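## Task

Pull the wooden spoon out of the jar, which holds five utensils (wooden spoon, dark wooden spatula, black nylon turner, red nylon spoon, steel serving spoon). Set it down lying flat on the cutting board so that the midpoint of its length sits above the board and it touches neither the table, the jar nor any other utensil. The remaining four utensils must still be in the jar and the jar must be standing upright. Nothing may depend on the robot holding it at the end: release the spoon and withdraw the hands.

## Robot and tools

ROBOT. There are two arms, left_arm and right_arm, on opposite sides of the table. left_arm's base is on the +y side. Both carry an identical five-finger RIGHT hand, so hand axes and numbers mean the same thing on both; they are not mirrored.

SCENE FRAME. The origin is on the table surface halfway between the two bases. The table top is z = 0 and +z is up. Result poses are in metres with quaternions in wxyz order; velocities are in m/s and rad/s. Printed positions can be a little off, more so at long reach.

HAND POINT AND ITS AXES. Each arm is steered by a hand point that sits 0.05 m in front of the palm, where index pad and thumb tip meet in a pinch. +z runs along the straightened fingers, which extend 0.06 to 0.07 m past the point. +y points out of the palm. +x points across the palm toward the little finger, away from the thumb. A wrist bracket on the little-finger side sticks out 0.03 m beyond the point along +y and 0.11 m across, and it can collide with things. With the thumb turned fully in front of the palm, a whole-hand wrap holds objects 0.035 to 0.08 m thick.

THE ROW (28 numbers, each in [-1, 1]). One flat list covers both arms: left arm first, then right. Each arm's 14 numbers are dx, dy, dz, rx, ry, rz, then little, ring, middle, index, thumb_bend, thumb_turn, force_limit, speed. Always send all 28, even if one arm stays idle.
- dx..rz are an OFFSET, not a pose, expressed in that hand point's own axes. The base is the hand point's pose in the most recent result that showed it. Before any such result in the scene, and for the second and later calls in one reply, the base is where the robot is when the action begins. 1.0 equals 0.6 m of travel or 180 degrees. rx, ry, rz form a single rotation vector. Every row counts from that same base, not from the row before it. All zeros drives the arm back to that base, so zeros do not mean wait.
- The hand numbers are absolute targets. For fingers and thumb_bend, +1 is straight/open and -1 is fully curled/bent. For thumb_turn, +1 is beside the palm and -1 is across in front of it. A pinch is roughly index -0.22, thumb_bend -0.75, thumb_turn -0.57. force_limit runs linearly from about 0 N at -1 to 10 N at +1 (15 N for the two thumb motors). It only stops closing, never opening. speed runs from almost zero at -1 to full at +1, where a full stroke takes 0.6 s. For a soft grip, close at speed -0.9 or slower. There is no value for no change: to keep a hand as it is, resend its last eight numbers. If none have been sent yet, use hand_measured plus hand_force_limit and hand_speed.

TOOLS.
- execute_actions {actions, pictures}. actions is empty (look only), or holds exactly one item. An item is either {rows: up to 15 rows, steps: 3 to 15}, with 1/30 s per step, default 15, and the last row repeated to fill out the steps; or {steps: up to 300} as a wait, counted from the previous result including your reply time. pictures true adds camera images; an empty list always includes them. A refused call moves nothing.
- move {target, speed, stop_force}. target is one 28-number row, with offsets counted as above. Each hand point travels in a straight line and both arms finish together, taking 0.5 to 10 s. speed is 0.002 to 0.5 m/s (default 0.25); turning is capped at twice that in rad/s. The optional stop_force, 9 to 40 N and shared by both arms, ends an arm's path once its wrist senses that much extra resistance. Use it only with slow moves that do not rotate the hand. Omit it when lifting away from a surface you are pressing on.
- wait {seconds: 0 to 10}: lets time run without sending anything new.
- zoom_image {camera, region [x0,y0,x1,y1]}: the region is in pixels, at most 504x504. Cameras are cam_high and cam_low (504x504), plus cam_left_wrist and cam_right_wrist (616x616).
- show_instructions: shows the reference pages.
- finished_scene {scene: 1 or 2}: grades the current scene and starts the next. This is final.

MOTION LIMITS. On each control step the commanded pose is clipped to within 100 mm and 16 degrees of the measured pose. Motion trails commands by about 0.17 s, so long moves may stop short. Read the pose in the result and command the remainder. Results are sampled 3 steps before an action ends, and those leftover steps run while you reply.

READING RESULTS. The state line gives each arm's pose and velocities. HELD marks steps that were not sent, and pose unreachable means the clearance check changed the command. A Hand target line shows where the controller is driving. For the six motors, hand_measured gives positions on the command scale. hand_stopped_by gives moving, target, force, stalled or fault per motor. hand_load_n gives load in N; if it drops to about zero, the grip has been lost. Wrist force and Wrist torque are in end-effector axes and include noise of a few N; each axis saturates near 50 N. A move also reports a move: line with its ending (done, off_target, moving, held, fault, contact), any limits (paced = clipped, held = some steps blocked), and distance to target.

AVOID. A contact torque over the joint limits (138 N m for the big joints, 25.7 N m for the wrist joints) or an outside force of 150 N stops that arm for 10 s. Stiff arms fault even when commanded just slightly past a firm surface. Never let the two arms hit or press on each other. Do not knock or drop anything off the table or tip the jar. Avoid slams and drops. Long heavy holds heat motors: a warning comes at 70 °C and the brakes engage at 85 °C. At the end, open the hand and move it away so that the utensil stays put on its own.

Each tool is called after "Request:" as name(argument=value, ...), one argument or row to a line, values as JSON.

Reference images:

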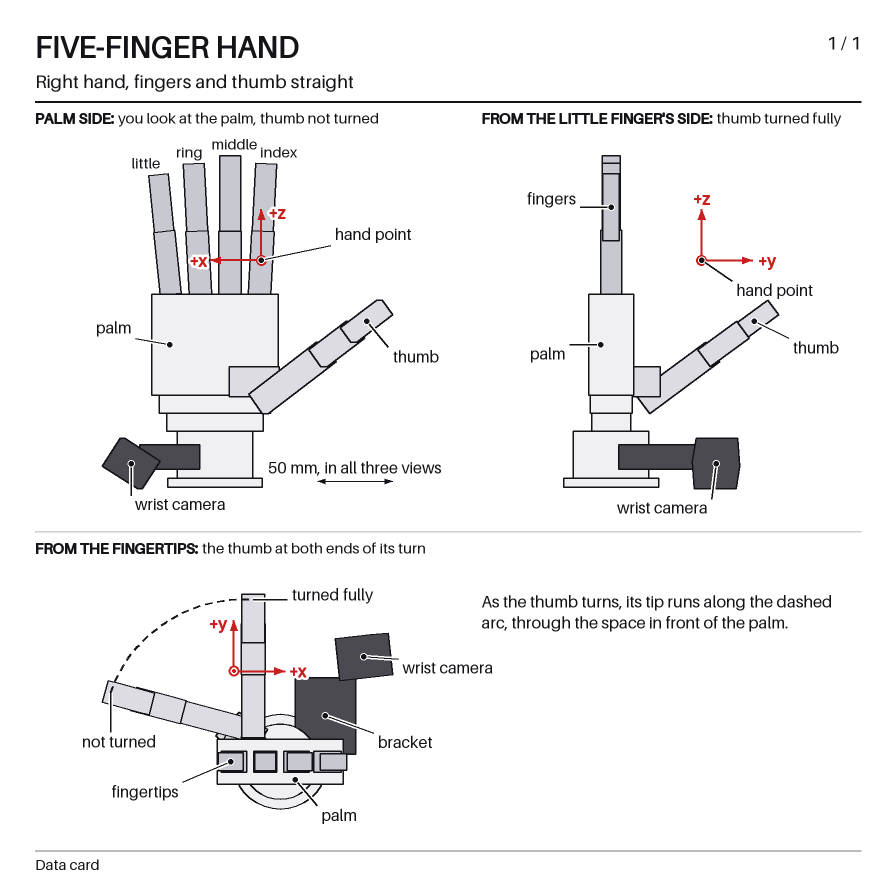

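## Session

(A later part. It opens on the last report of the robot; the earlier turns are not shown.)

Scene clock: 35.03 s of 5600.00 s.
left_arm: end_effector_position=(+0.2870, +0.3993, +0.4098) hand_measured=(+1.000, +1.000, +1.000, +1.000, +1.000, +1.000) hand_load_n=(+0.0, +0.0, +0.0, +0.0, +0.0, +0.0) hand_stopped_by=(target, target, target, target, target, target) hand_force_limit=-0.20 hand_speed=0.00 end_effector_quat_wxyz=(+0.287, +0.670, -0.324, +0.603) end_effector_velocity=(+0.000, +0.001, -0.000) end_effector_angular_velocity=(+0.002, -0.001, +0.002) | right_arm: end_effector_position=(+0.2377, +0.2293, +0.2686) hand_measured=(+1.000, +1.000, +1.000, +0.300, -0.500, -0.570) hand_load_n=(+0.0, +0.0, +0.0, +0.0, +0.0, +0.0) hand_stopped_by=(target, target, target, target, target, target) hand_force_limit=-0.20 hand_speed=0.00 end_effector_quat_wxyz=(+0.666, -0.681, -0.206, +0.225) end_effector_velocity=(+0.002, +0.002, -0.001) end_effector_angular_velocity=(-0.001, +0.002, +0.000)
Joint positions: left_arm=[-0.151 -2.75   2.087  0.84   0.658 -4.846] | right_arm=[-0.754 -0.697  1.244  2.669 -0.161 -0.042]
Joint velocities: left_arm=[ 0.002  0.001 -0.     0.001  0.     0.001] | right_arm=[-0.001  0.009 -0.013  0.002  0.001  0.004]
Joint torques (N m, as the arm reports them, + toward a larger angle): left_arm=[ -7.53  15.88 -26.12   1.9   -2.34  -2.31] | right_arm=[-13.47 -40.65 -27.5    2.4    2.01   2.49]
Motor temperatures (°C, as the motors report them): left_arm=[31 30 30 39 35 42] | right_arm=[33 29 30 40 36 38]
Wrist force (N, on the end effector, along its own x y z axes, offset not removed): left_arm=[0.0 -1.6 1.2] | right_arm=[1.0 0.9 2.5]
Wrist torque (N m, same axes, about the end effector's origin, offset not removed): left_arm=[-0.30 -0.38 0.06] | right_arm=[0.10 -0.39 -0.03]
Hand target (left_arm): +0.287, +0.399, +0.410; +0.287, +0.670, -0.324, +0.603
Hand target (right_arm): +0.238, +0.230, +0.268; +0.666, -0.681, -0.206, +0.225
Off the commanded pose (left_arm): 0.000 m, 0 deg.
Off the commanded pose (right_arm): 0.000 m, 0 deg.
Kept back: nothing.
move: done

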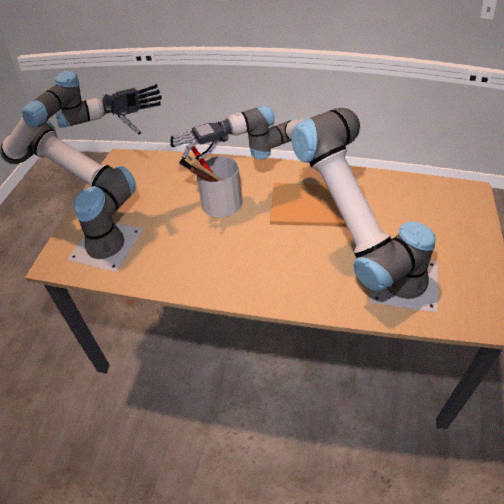

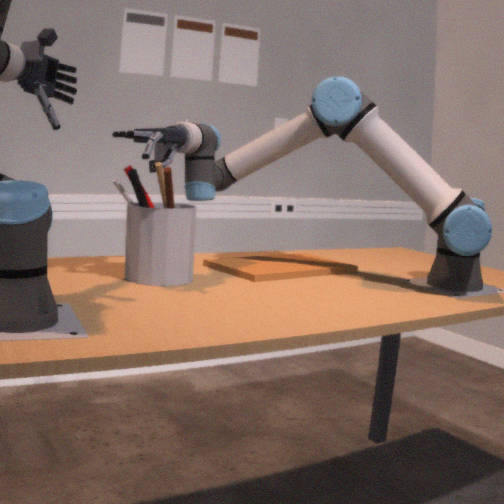

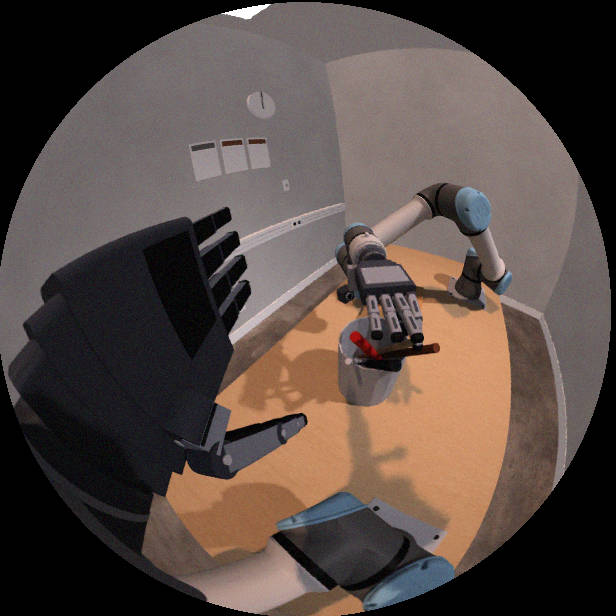

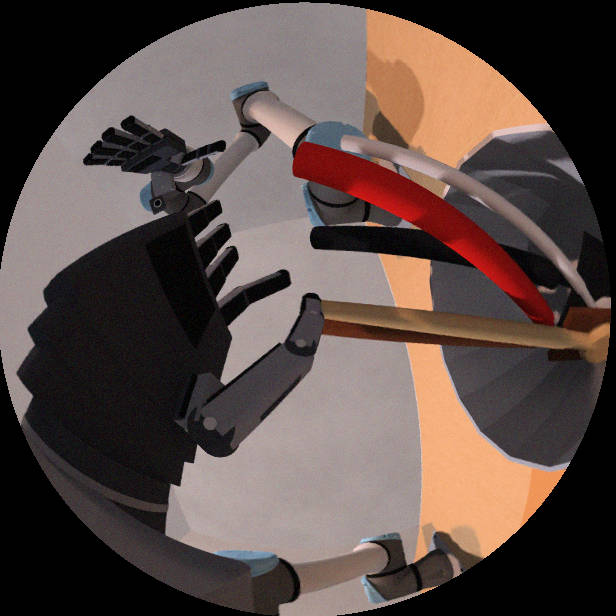

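Request:
move(
  target=[0,0,0,0,0,0,1,1,1,1,1,1,-0.2,0,0,0,-0.035,0,0,0,1,1,1,0.3,-0.5,-0.57,-0.2,0],
  speed=0.05,
)

Request:
move(
  target=[0,0,0,0,0,0,1,1,1,1,1,1,-0.2,0,0,0.04,0,0,0,0,1,1,1,0.3,-0.5,-0.57,-0.2,0],
  speed=0.03,
)

Request:
zoom_image(
  camera="cam_low",
  region=[90, 50, 290, 250],
)

Request:
zoom_image(
  camera="cam_left_wrist",
  region=[300, 230, 500, 430],
)

Scene clock: 36.17 s of 5600.00 s.
left_arm: end_effector_position=(+0.2870, +0.3993, +0.4098) hand_measured=(+1.000, +1.000, +1.000, +1.000, +1.000, +1.000) hand_load_n=(+0.0, +0.0, +0.0, +0.0, +0.0, +0.0) hand_stopped_by=(target, target, target, target, target, target) hand_force_limit=-0.20 hand_speed=0.00 end_effector_quat_wxyz=(+0.287, +0.670, -0.324, +0.603) end_effector_velocity=(-0.000, +0.000, +0.000) end_effector_angular_velocity=(-0.002, +0.000, -0.001) | right_arm: end_effector_position=(+0.2497, +0.2125, +0.2689) hand_measured=(+1.000, +1.000, +1.000, +0.300, -0.500, -0.570) hand_load_n=(+0.0, +0.0, +0.0, +0.0, +0.0, +0.0) hand_stopped_by=(target, target, target, target, target, target) hand_force_limit=-0.20 hand_speed=0.00 end_effector_quat_wxyz=(+0.666, -0.681, -0.206, +0.225) end_effector_velocity=(+0.002, -0.002, -0.000) end_effector_angular_velocity=(-0.000, -0.001, -0.000)
Joint positions: left_arm=[-0.151 -2.75   2.087  0.84   0.658 -4.846] | right_arm=[-0.785 -0.716  1.28   2.667 -0.13  -0.058]
Joint velocities: left_arm=[ 0.    -0.001  0.    -0.001  0.001  0.001] | right_arm=[-0.004 -0.004  0.008  0.006  0.004 -0.01 ]
Joint torques (N m, as the arm reports them, + toward a larger angle): left_arm=[ -7.62  15.78 -26.13   1.92  -2.38  -2.22] | right_arm=[-12.8  -57.55  -7.45   2.03   2.25  -2.35]
Motor temperatures (°C, as the motors report them): left_arm=[31 30 30 39 35 42] | right_arm=[33 29 30 40 36 38]
Wrist force (N, on the end effector, along its own x y z axes, offset not removed): left_arm=[0.2 -2.2 0.6] | right_arm=[1.6 2.7 1.7]
Wrist torque (N m, same axes, about the end effector's origin, offset not removed): left_arm=[-0.31 -0.27 0.02] | right_arm=[0.40 -0.55 0.22]
Hand target (left_arm): +0.287, +0.399, +0.410; +0.287, +0.670, -0.324, +0.603
Hand target (right_arm): +0.250, +0.212, +0.269; +0.666, -0.681, -0.206, +0.225
Off the commanded pose (left_arm): 0.000 m, 0 deg.
Off the commanded pose (right_arm): 0.000 m, 0 deg.
Kept back: nothing.
move: done

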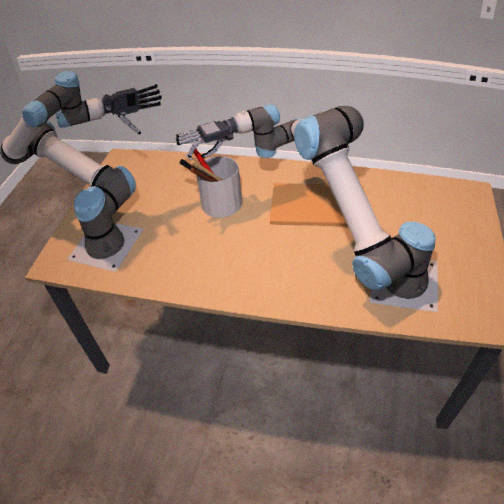

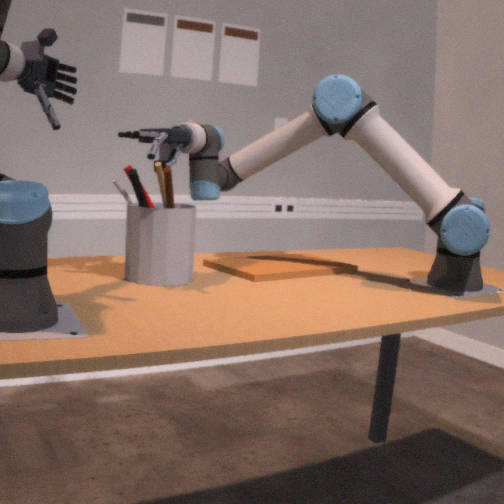

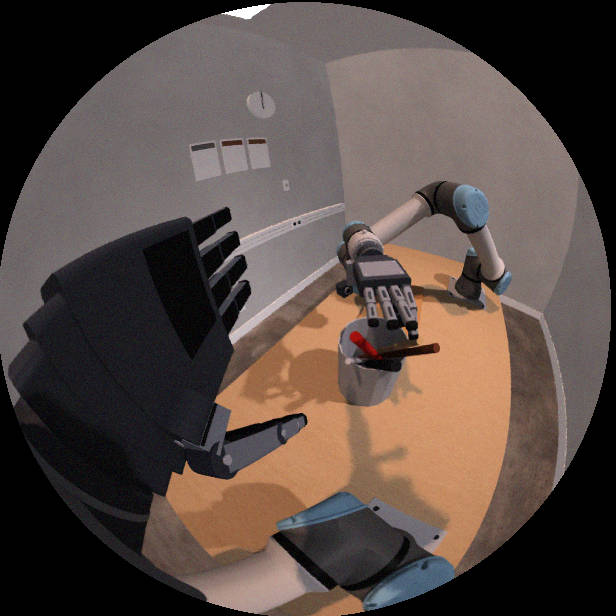

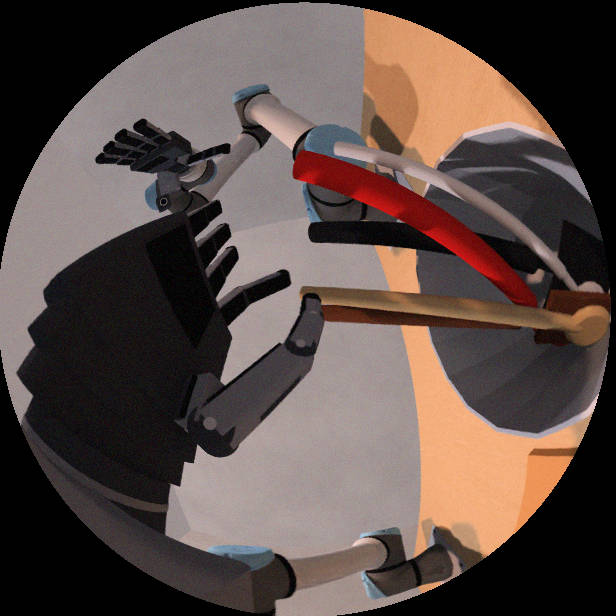

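Scene clock: 37.37 s of 5600.00 s.
left_arm: end_effector_position=(+0.2870, +0.3993, +0.4098) hand_measured=(+1.000, +1.000, +1.000, +1.000, +1.000, +1.000) hand_load_n=(+0.0, +0.0, +0.0, +0.0, +0.0, +0.0) hand_stopped_by=(target, target, target, target, target, target) hand_force_limit=-0.20 hand_speed=0.00 end_effector_quat_wxyz=(+0.287, +0.670, -0.324, +0.603) end_effector_velocity=(-0.000, -0.001, -0.000) end_effector_angular_velocity=(-0.000, +0.001, -0.002) | right_arm: end_effector_position=(+0.2492, +0.2119, +0.2452) hand_measured=(+1.000, +1.000, +1.000, +0.300, -0.500, -0.570) hand_load_n=(+0.0, +0.0, +0.0, +0.0, +0.0, +0.0) hand_stopped_by=(target, target, target, target, target, target) hand_force_limit=-0.20 hand_speed=0.00 end_effector_quat_wxyz=(+0.666, -0.681, -0.206, +0.225) end_effector_velocity=(-0.001, +0.000, -0.003) end_effector_angular_velocity=(-0.001, +0.003, +0.000)
Joint positions: left_arm=[-0.151 -2.75   2.087  0.84   0.658 -4.846] | right_arm=[-0.785 -0.686  1.292  2.627 -0.13  -0.059]
Joint velocities: left_arm=[-0.002  0.     0.001  0.001  0.    -0.002] | right_arm=[ 0.001  0.005 -0.    -0.009 -0.001  0.008]
Joint torques (N m, as the arm reports them, + toward a larger angle): left_arm=[ -7.27  15.93 -26.92   1.89  -2.29  -2.36] | right_arm=[-11.21 -39.73 -17.23  -2.99   2.07   2.6 ]
Motor temperatures (°C, as the motors report them): left_arm=[31 30 30 39 35 42] | right_arm=[33 29 30 40 36 38]
Wrist force (N, on the end effector, along its own x y z axes, offset not removed): left_arm=[-0.4 -1.2 -0.2] | right_arm=[1.0 3.1 2.6]
Wrist torque (N m, same axes, about the end effector's origin, offset not removed): left_arm=[-0.13 -0.16 0.01] | right_arm=[0.48 -0.43 0.14]
Hand target (left_arm): +0.287, +0.399, +0.410; +0.287, +0.670, -0.324, +0.603
Hand target (right_arm): +0.249, +0.212, +0.245; +0.666, -0.681, -0.206, +0.225
Off the commanded pose (left_arm): 0.000 m, 0 deg.
Off the commanded pose (right_arm): 0.000 m, 0 deg.
Kept back: nothing.
move: done

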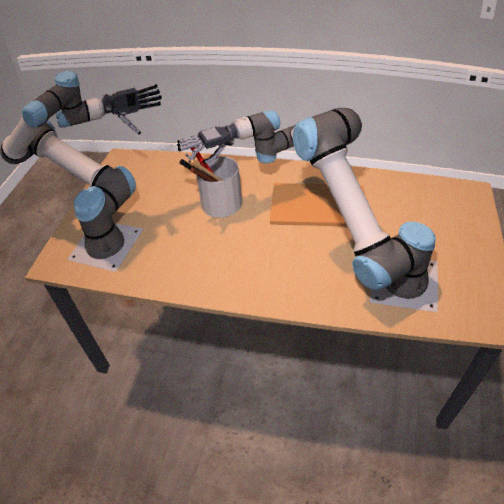

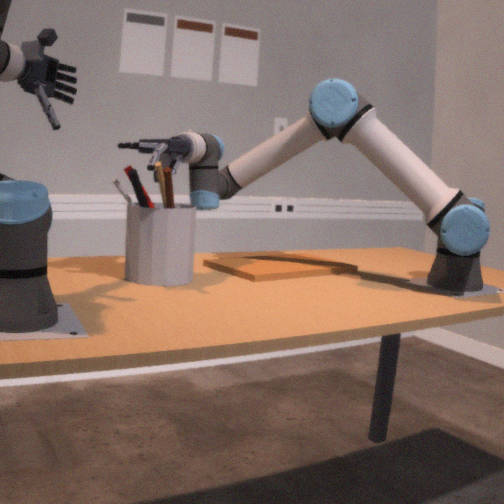

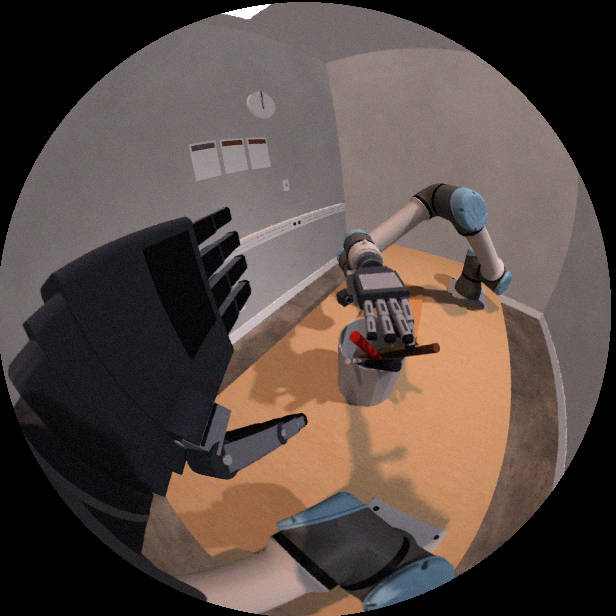

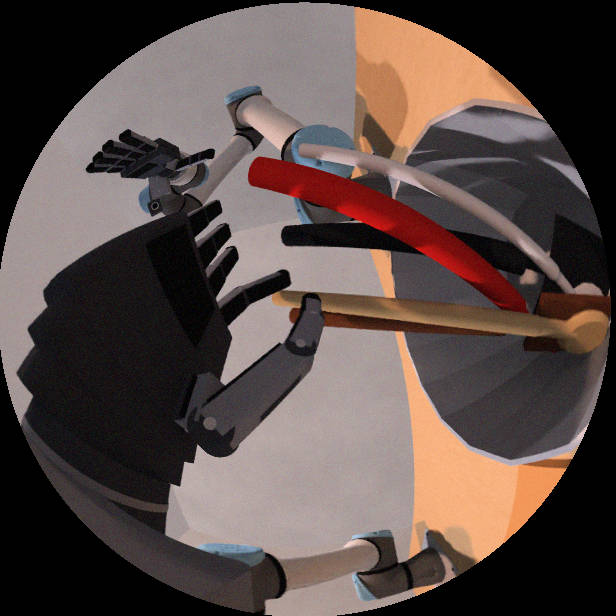

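Region (90, 50, 290, 250) of cam_low's 504x504 image, scaled by 2.520, with more detail than that image has.

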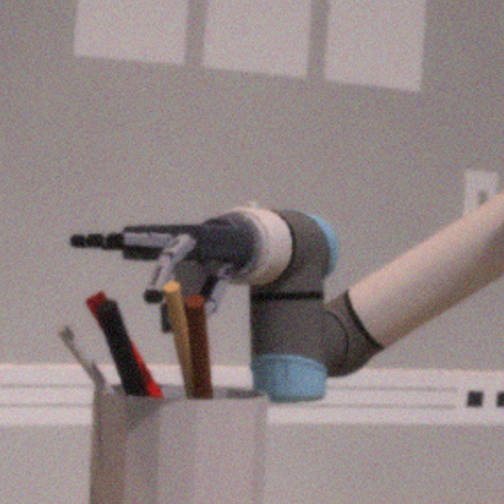

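Region (300, 230, 500, 430) of cam_left_wrist's 616x616 image, scaled by 2.520, with more detail than that image has.

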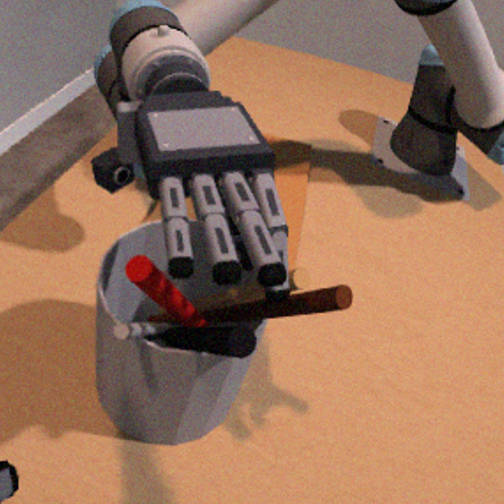

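Request:
move(
  target=[0,0,0,0,0,0,1,1,1,1,1,1,-0.2,0,-0.025,0.01,0,0,0,0,1,1,1,0.3,-0.5,-0.57,-0.2,0],
  speed=0.03,
)

Request:
zoom_image(
  camera="cam_left_wrist",
  region=[300, 230, 500, 430],
)

Request:
zoom_image(
  camera="cam_right_wrist",
  region=[208, 208, 408, 408],
)

Scene clock: 38.50 s of 5600.00 s.
left_arm: end_effector_position=(+0.2870, +0.3993, +0.4098) hand_measured=(+1.000, +1.000, +1.000, +1.000, +1.000, +1.000) hand_load_n=(+0.0, +0.0, +0.0, +0.0, +0.0, +0.0) hand_stopped_by=(target, target, target, target, target, target) hand_force_limit=-0.20 hand_speed=0.00 end_effector_quat_wxyz=(+0.287, +0.670, -0.324, +0.603) end_effector_velocity=(-0.001, -0.001, -0.001) end_effector_angular_velocity=(+0.005, -0.002, -0.003) | right_arm: end_effector_position=(+0.2371, +0.2032, +0.2398) hand_measured=(+1.000, +1.000, +1.000, +0.300, -0.500, -0.570) hand_load_n=(+0.0, +0.0, +0.0, +0.0, +0.0, +0.0) hand_stopped_by=(target, target, target, target, target, target) hand_force_limit=-0.20 hand_speed=0.00 end_effector_quat_wxyz=(+0.666, -0.681, -0.206, +0.225) end_effector_velocity=(-0.002, -0.002, -0.001) end_effector_angular_velocity=(-0.000, +0.001, -0.001)
Joint positions: left_arm=[-0.151 -2.75   2.087  0.84   0.658 -4.846] | right_arm=[-0.782 -0.706  1.35   2.587 -0.133 -0.058]
Joint velocities: left_arm=[-0.002  0.001  0.001  0.001  0.001  0.002] | right_arm=[ 0.    -0.003  0.011 -0.009 -0.002  0.002]
Joint torques (N m, as the arm reports them, + toward a larger angle): left_arm=[ -7.17  15.43 -26.13   1.88  -2.36  -2.31] | right_arm=[ 14.46 -54.69  -9.12  -2.29  -1.67   2.9 ]
Motor temperatures (°C, as the motors report them): left_arm=[31 30 30 39 35 42] | right_arm=[33 29 30 40 36 38]
Wrist force (N, on the end effector, along its own x y z axes, offset not removed): left_arm=[1.4 -1.3 1.4] | right_arm=[0.6 2.9 2.0]
Wrist torque (N m, same axes, about the end effector's origin, offset not removed): left_arm=[-0.24 -0.47 0.14] | right_arm=[0.44 -0.26 0.05]
Hand target (left_arm): +0.287, +0.399, +0.410; +0.287, +0.670, -0.324, +0.603
Hand target (right_arm): +0.237, +0.203, +0.240; +0.666, -0.681, -0.206, +0.225
Off the commanded pose (left_arm): 0.000 m, 0 deg.
Off the commanded pose (right_arm): 0.000 m, 0 deg.
Kept back: nothing.
move: done

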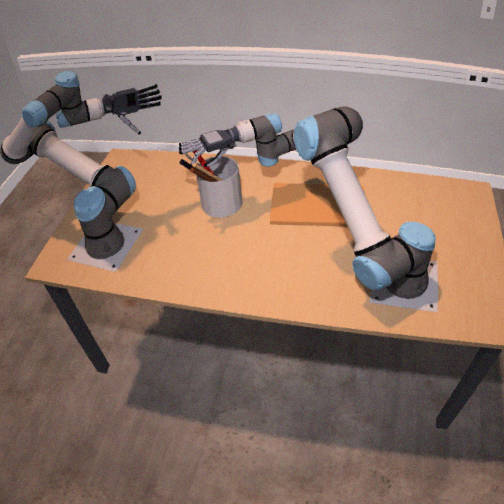

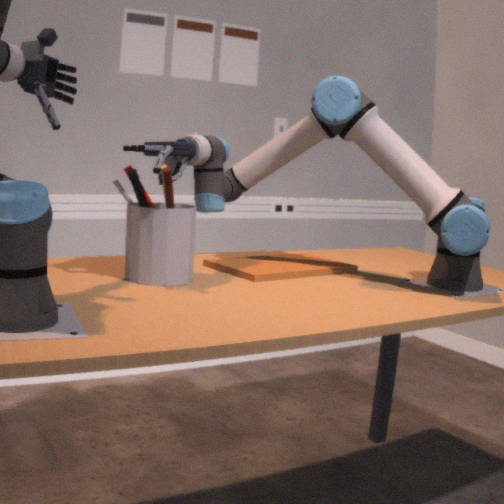

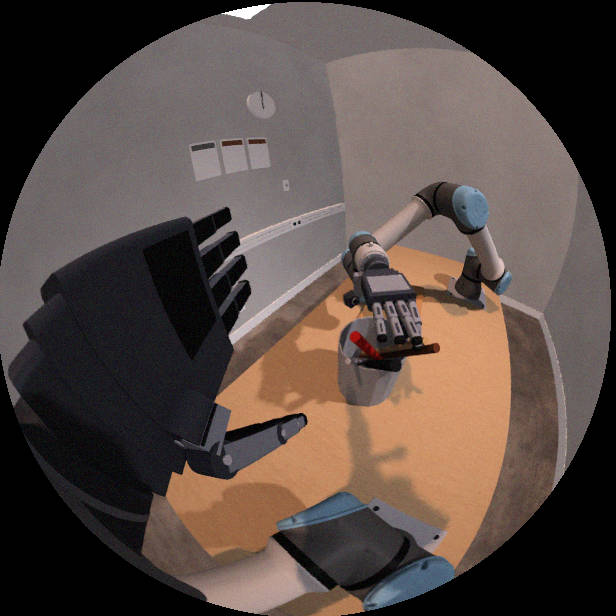

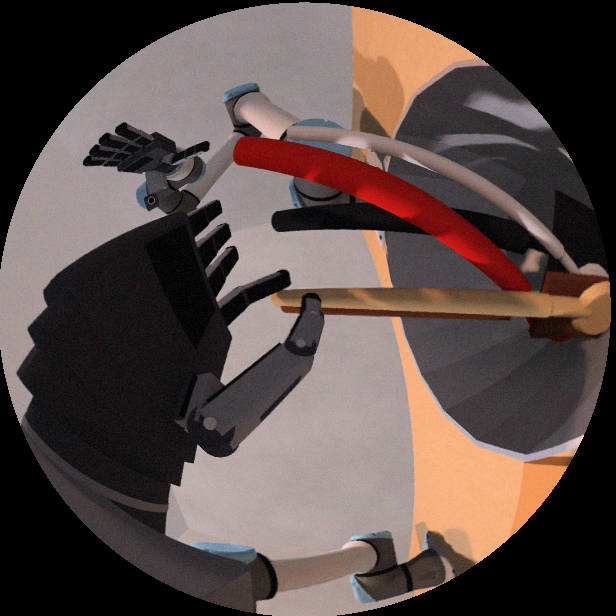

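Region (300, 230, 500, 430) of cam_left_wrist's 616x616 image, scaled by 2.520, with more detail than that image has.

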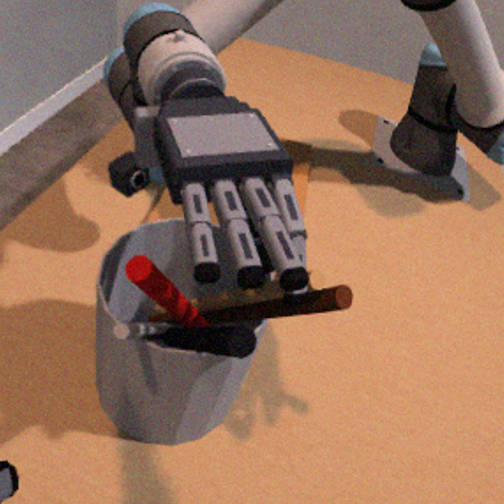

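Region (208, 208, 408, 408) of cam_right_wrist's 616x616 image, scaled by 2.520, with more detail than that image has.

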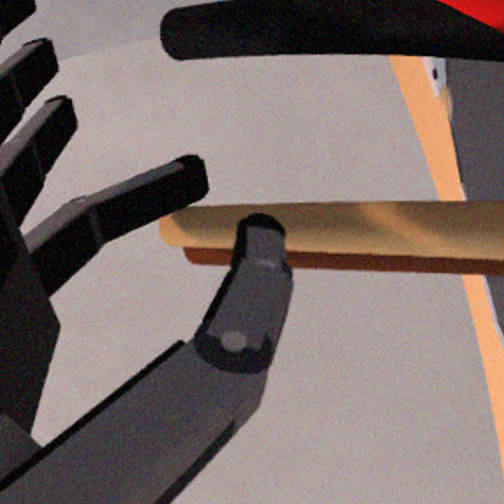

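Request:
move(
  target=[0,0,0,0,0,0,1,1,1,1,1,1,-0.2,0,0,0,-0.028,0,0,0,1,1,1,0.3,-0.3,-0.57,-0.2,0],
  speed=0.03,
)

Request:
move(
  target=[0,0,0,0,0,0,1,1,1,1,1,1,-0.2,0,-0.015,0.015,0,0,0,0,1,1,1,0.3,-0.3,-0.57,-0.2,0],
  speed=0.02,
)

Request:
zoom_image(
  camera="cam_right_wrist",
  region=[208, 208, 408, 408],
)

Request:
zoom_image(
  camera="cam_low",
  region=[110, 110, 230, 230],
)

Scene clock: 39.67 s of 5600.00 s.
left_arm: end_effector_position=(+0.2870, +0.3993, +0.4098) hand_measured=(+1.000, +1.000, +1.000, +1.000, +1.000, +1.000) hand_load_n=(+0.0, +0.0, +0.0, +0.0, +0.0, +0.0) hand_stopped_by=(target, target, target, target, target, target) hand_force_limit=-0.20 hand_speed=0.00 end_effector_quat_wxyz=(+0.287, +0.670, -0.324, +0.603) end_effector_velocity=(-0.000, -0.000, -0.000) end_effector_angular_velocity=(+0.003, -0.001, -0.001) | right_arm: end_effector_position=(+0.2466, +0.1899, +0.2400) hand_measured=(+1.000, +1.000, +1.000, +0.300, -0.300, -0.570) hand_load_n=(+0.0, +0.0, +0.0, +0.0, +0.0, +0.0) hand_stopped_by=(target, target, target, target, target, target) hand_force_limit=-0.20 hand_speed=0.00 end_effector_quat_wxyz=(+0.666, -0.681, -0.206, +0.225) end_effector_velocity=(+0.002, -0.003, +0.000) end_effector_angular_velocity=(-0.001, -0.000, -0.000)
Joint positions: left_arm=[-0.151 -2.75   2.087  0.84   0.658 -4.846] | right_arm=[-0.807 -0.72   1.378  2.592 -0.107 -0.076]
Joint velocities: left_arm=[-0.     0.001  0.     0.     0.001  0.001] | right_arm=[-0.005 -0.005  0.008  0.009  0.004 -0.012]
Joint torques (N m, as the arm reports them, + toward a larger angle): left_arm=[ -8.03  15.49 -26.26   1.96  -2.32  -2.25] | right_arm=[-13.29 -56.99  -8.91   1.72   2.35  -2.26]
Motor temperatures (°C, as the motors report them): left_arm=[31 30 30 39 35 42] | right_arm=[33 29 30 40 36 38]
Wrist force (N, on the end effector, along its own x y z axes, offset not removed): left_arm=[0.3 0.3 1.1] | right_arm=[0.2 3.0 3.4]
Wrist torque (N m, same axes, about the end effector's origin, offset not removed): left_arm=[0.06 -0.36 0.16] | right_arm=[0.40 -0.31 0.07]
Hand target (left_arm): +0.287, +0.399, +0.410; +0.287, +0.670, -0.324, +0.603
Hand target (right_arm): +0.247, +0.190, +0.240; +0.666, -0.681, -0.206, +0.225
Off the commanded pose (left_arm): 0.000 m, 0 deg.
Off the commanded pose (right_arm): 0.000 m, 0 deg.
Kept back: nothing.
move: done

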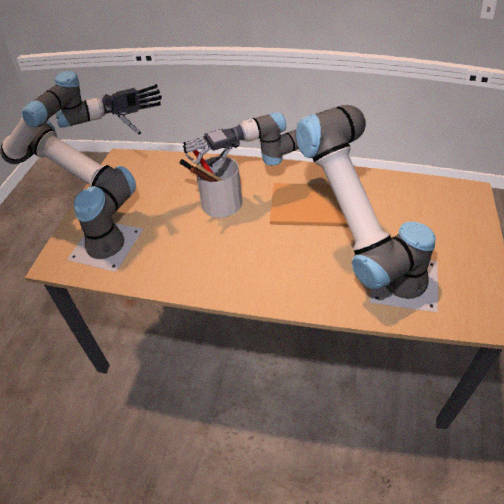

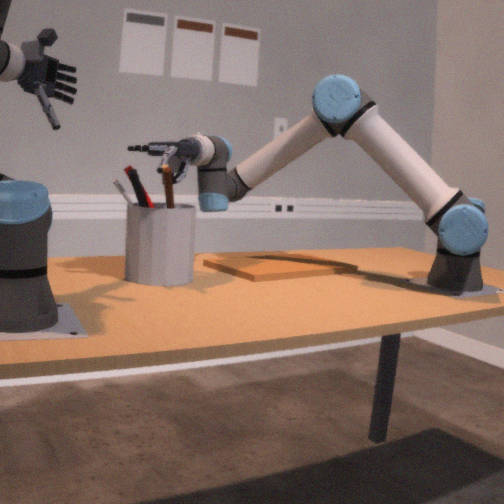

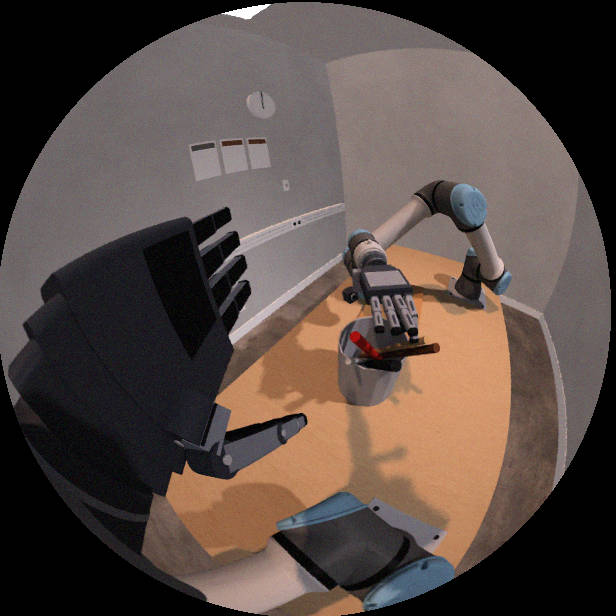

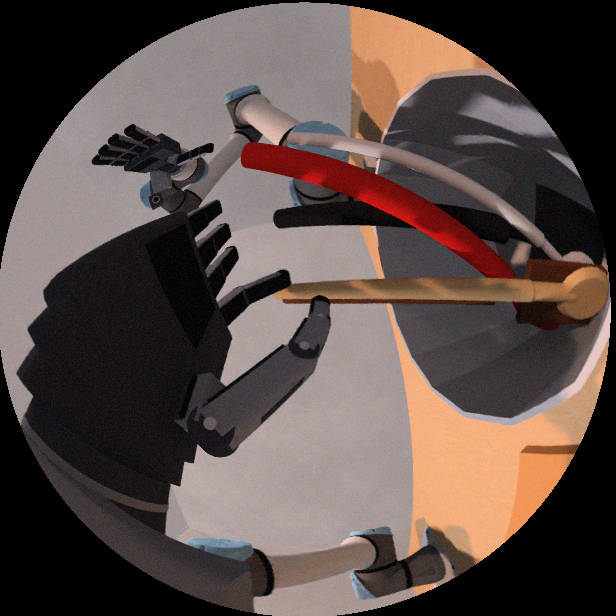

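Scene clock: 40.63 s of 5600.00 s.
left_arm: end_effector_position=(+0.2870, +0.3993, +0.4098) hand_measured=(+1.000, +1.000, +1.000, +1.000, +1.000, +1.000) hand_load_n=(+0.0, +0.0, +0.0, +0.0, +0.0, +0.0) hand_stopped_by=(target, target, target, target, target, target) hand_force_limit=-0.20 hand_speed=0.00 end_effector_quat_wxyz=(+0.287, +0.670, -0.324, +0.603) end_effector_velocity=(-0.000, -0.000, +0.000) end_effector_angular_velocity=(-0.000, +0.000, -0.002) | right_arm: end_effector_position=(+0.2394, +0.1846, +0.2315) hand_measured=(+1.000, +1.000, +1.000, +0.300, -0.300, -0.570) hand_load_n=(+0.0, +0.0, +0.0, +0.0, +0.0, +0.0) hand_stopped_by=(target, target, target, target, target, target) hand_force_limit=-0.20 hand_speed=0.00 end_effector_quat_wxyz=(+0.666, -0.681, -0.206, +0.225) end_effector_velocity=(-0.000, -0.001, -0.001) end_effector_angular_velocity=(+0.000, +0.001, -0.002)
Joint positions: left_arm=[-0.151 -2.75   2.087  0.84   0.658 -4.846] | right_arm=[-0.806 -0.724  1.413  2.561 -0.109 -0.077]
Joint velocities: left_arm=[-0.001 -0.    -0.001  0.001  0.001 -0.   ] | right_arm=[-0.001 -0.     0.006 -0.011 -0.001  0.006]
Joint torques (N m, as the arm reports them, + toward a larger angle): left_arm=[ -7.35  15.41 -26.49   1.93  -2.29  -2.24] | right_arm=[ 14.72 -54.8   -8.26  -3.48  -1.62   2.53]
Motor temperatures (°C, as the motors report them): left_arm=[31 30 30 39 35 42] | right_arm=[33 29 30 40 36 38]
Wrist force (N, on the end effector, along its own x y z axes, offset not removed): left_arm=[-0.4 -0.3 1.3] | right_arm=[1.3 2.5 2.8]
Wrist torque (N m, same axes, about the end effector's origin, offset not removed): left_arm=[-0.10 -0.16 0.04] | right_arm=[0.43 -0.43 0.24]
Hand target (left_arm): +0.287, +0.399, +0.410; +0.287, +0.670, -0.324, +0.603
Hand target (right_arm): +0.239, +0.184, +0.231; +0.666, -0.681, -0.206, +0.225
Off the commanded pose (left_arm): 0.000 m, 0 deg.
Off the commanded pose (right_arm): 0.000 m, 0 deg.
Kept back: nothing.
move: done

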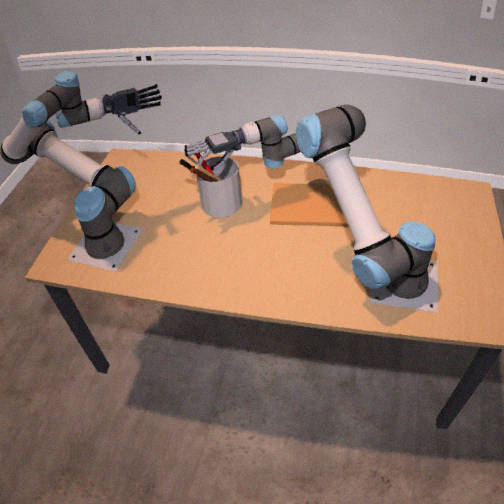

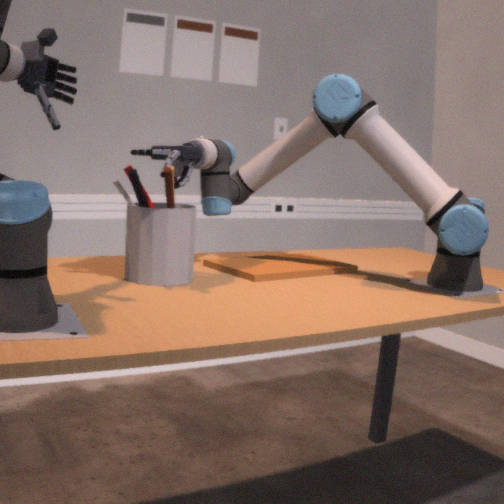

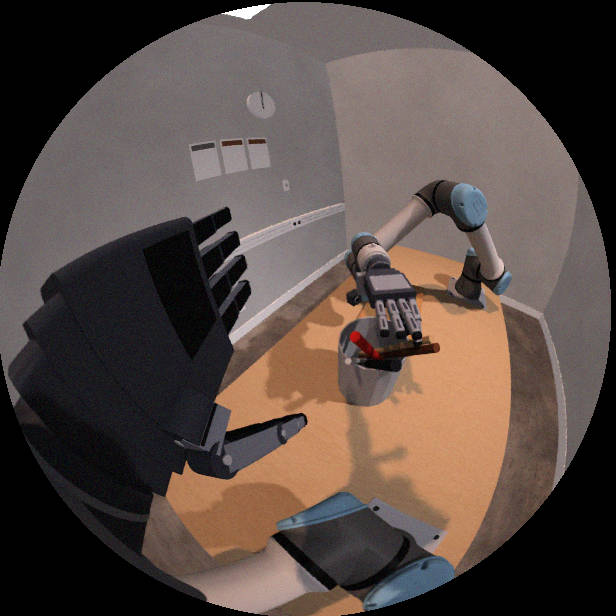

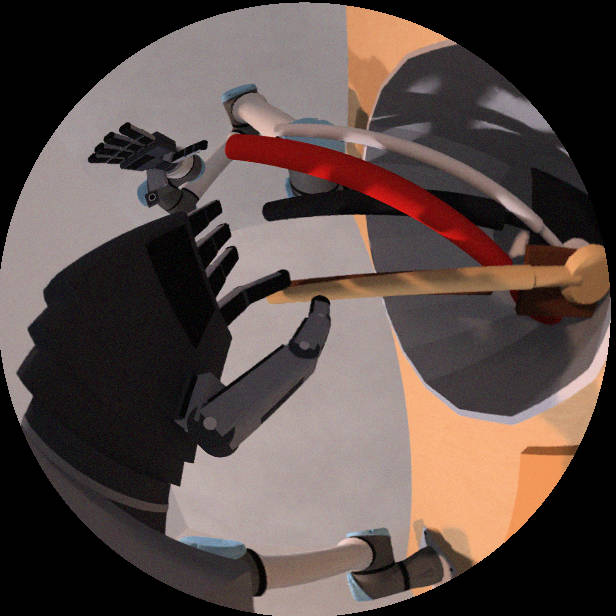

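Region (208, 208, 408, 408) of cam_right_wrist's 616x616 image, scaled by 2.520, with more detail than that image has.

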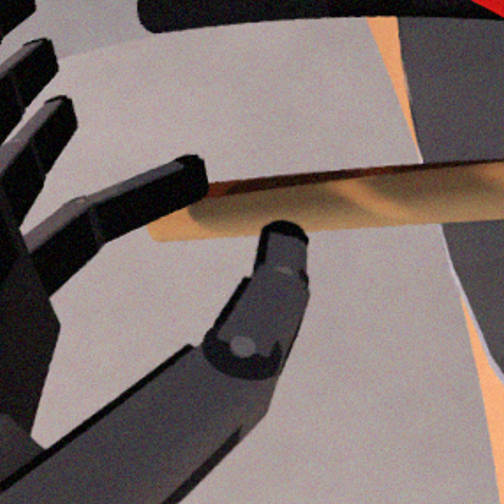

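Region (110, 110, 230, 230) of cam_low's 504x504 image, scaled by 4.200, with more detail than that image has.

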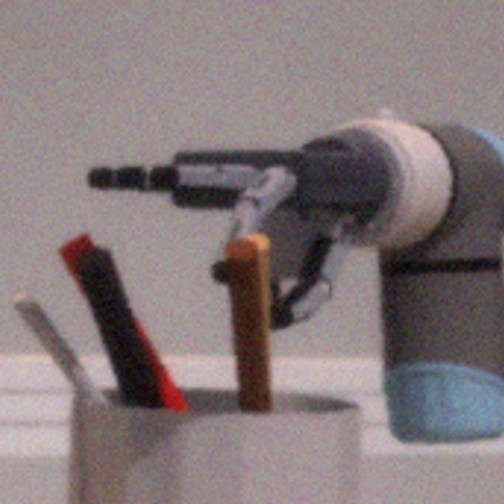

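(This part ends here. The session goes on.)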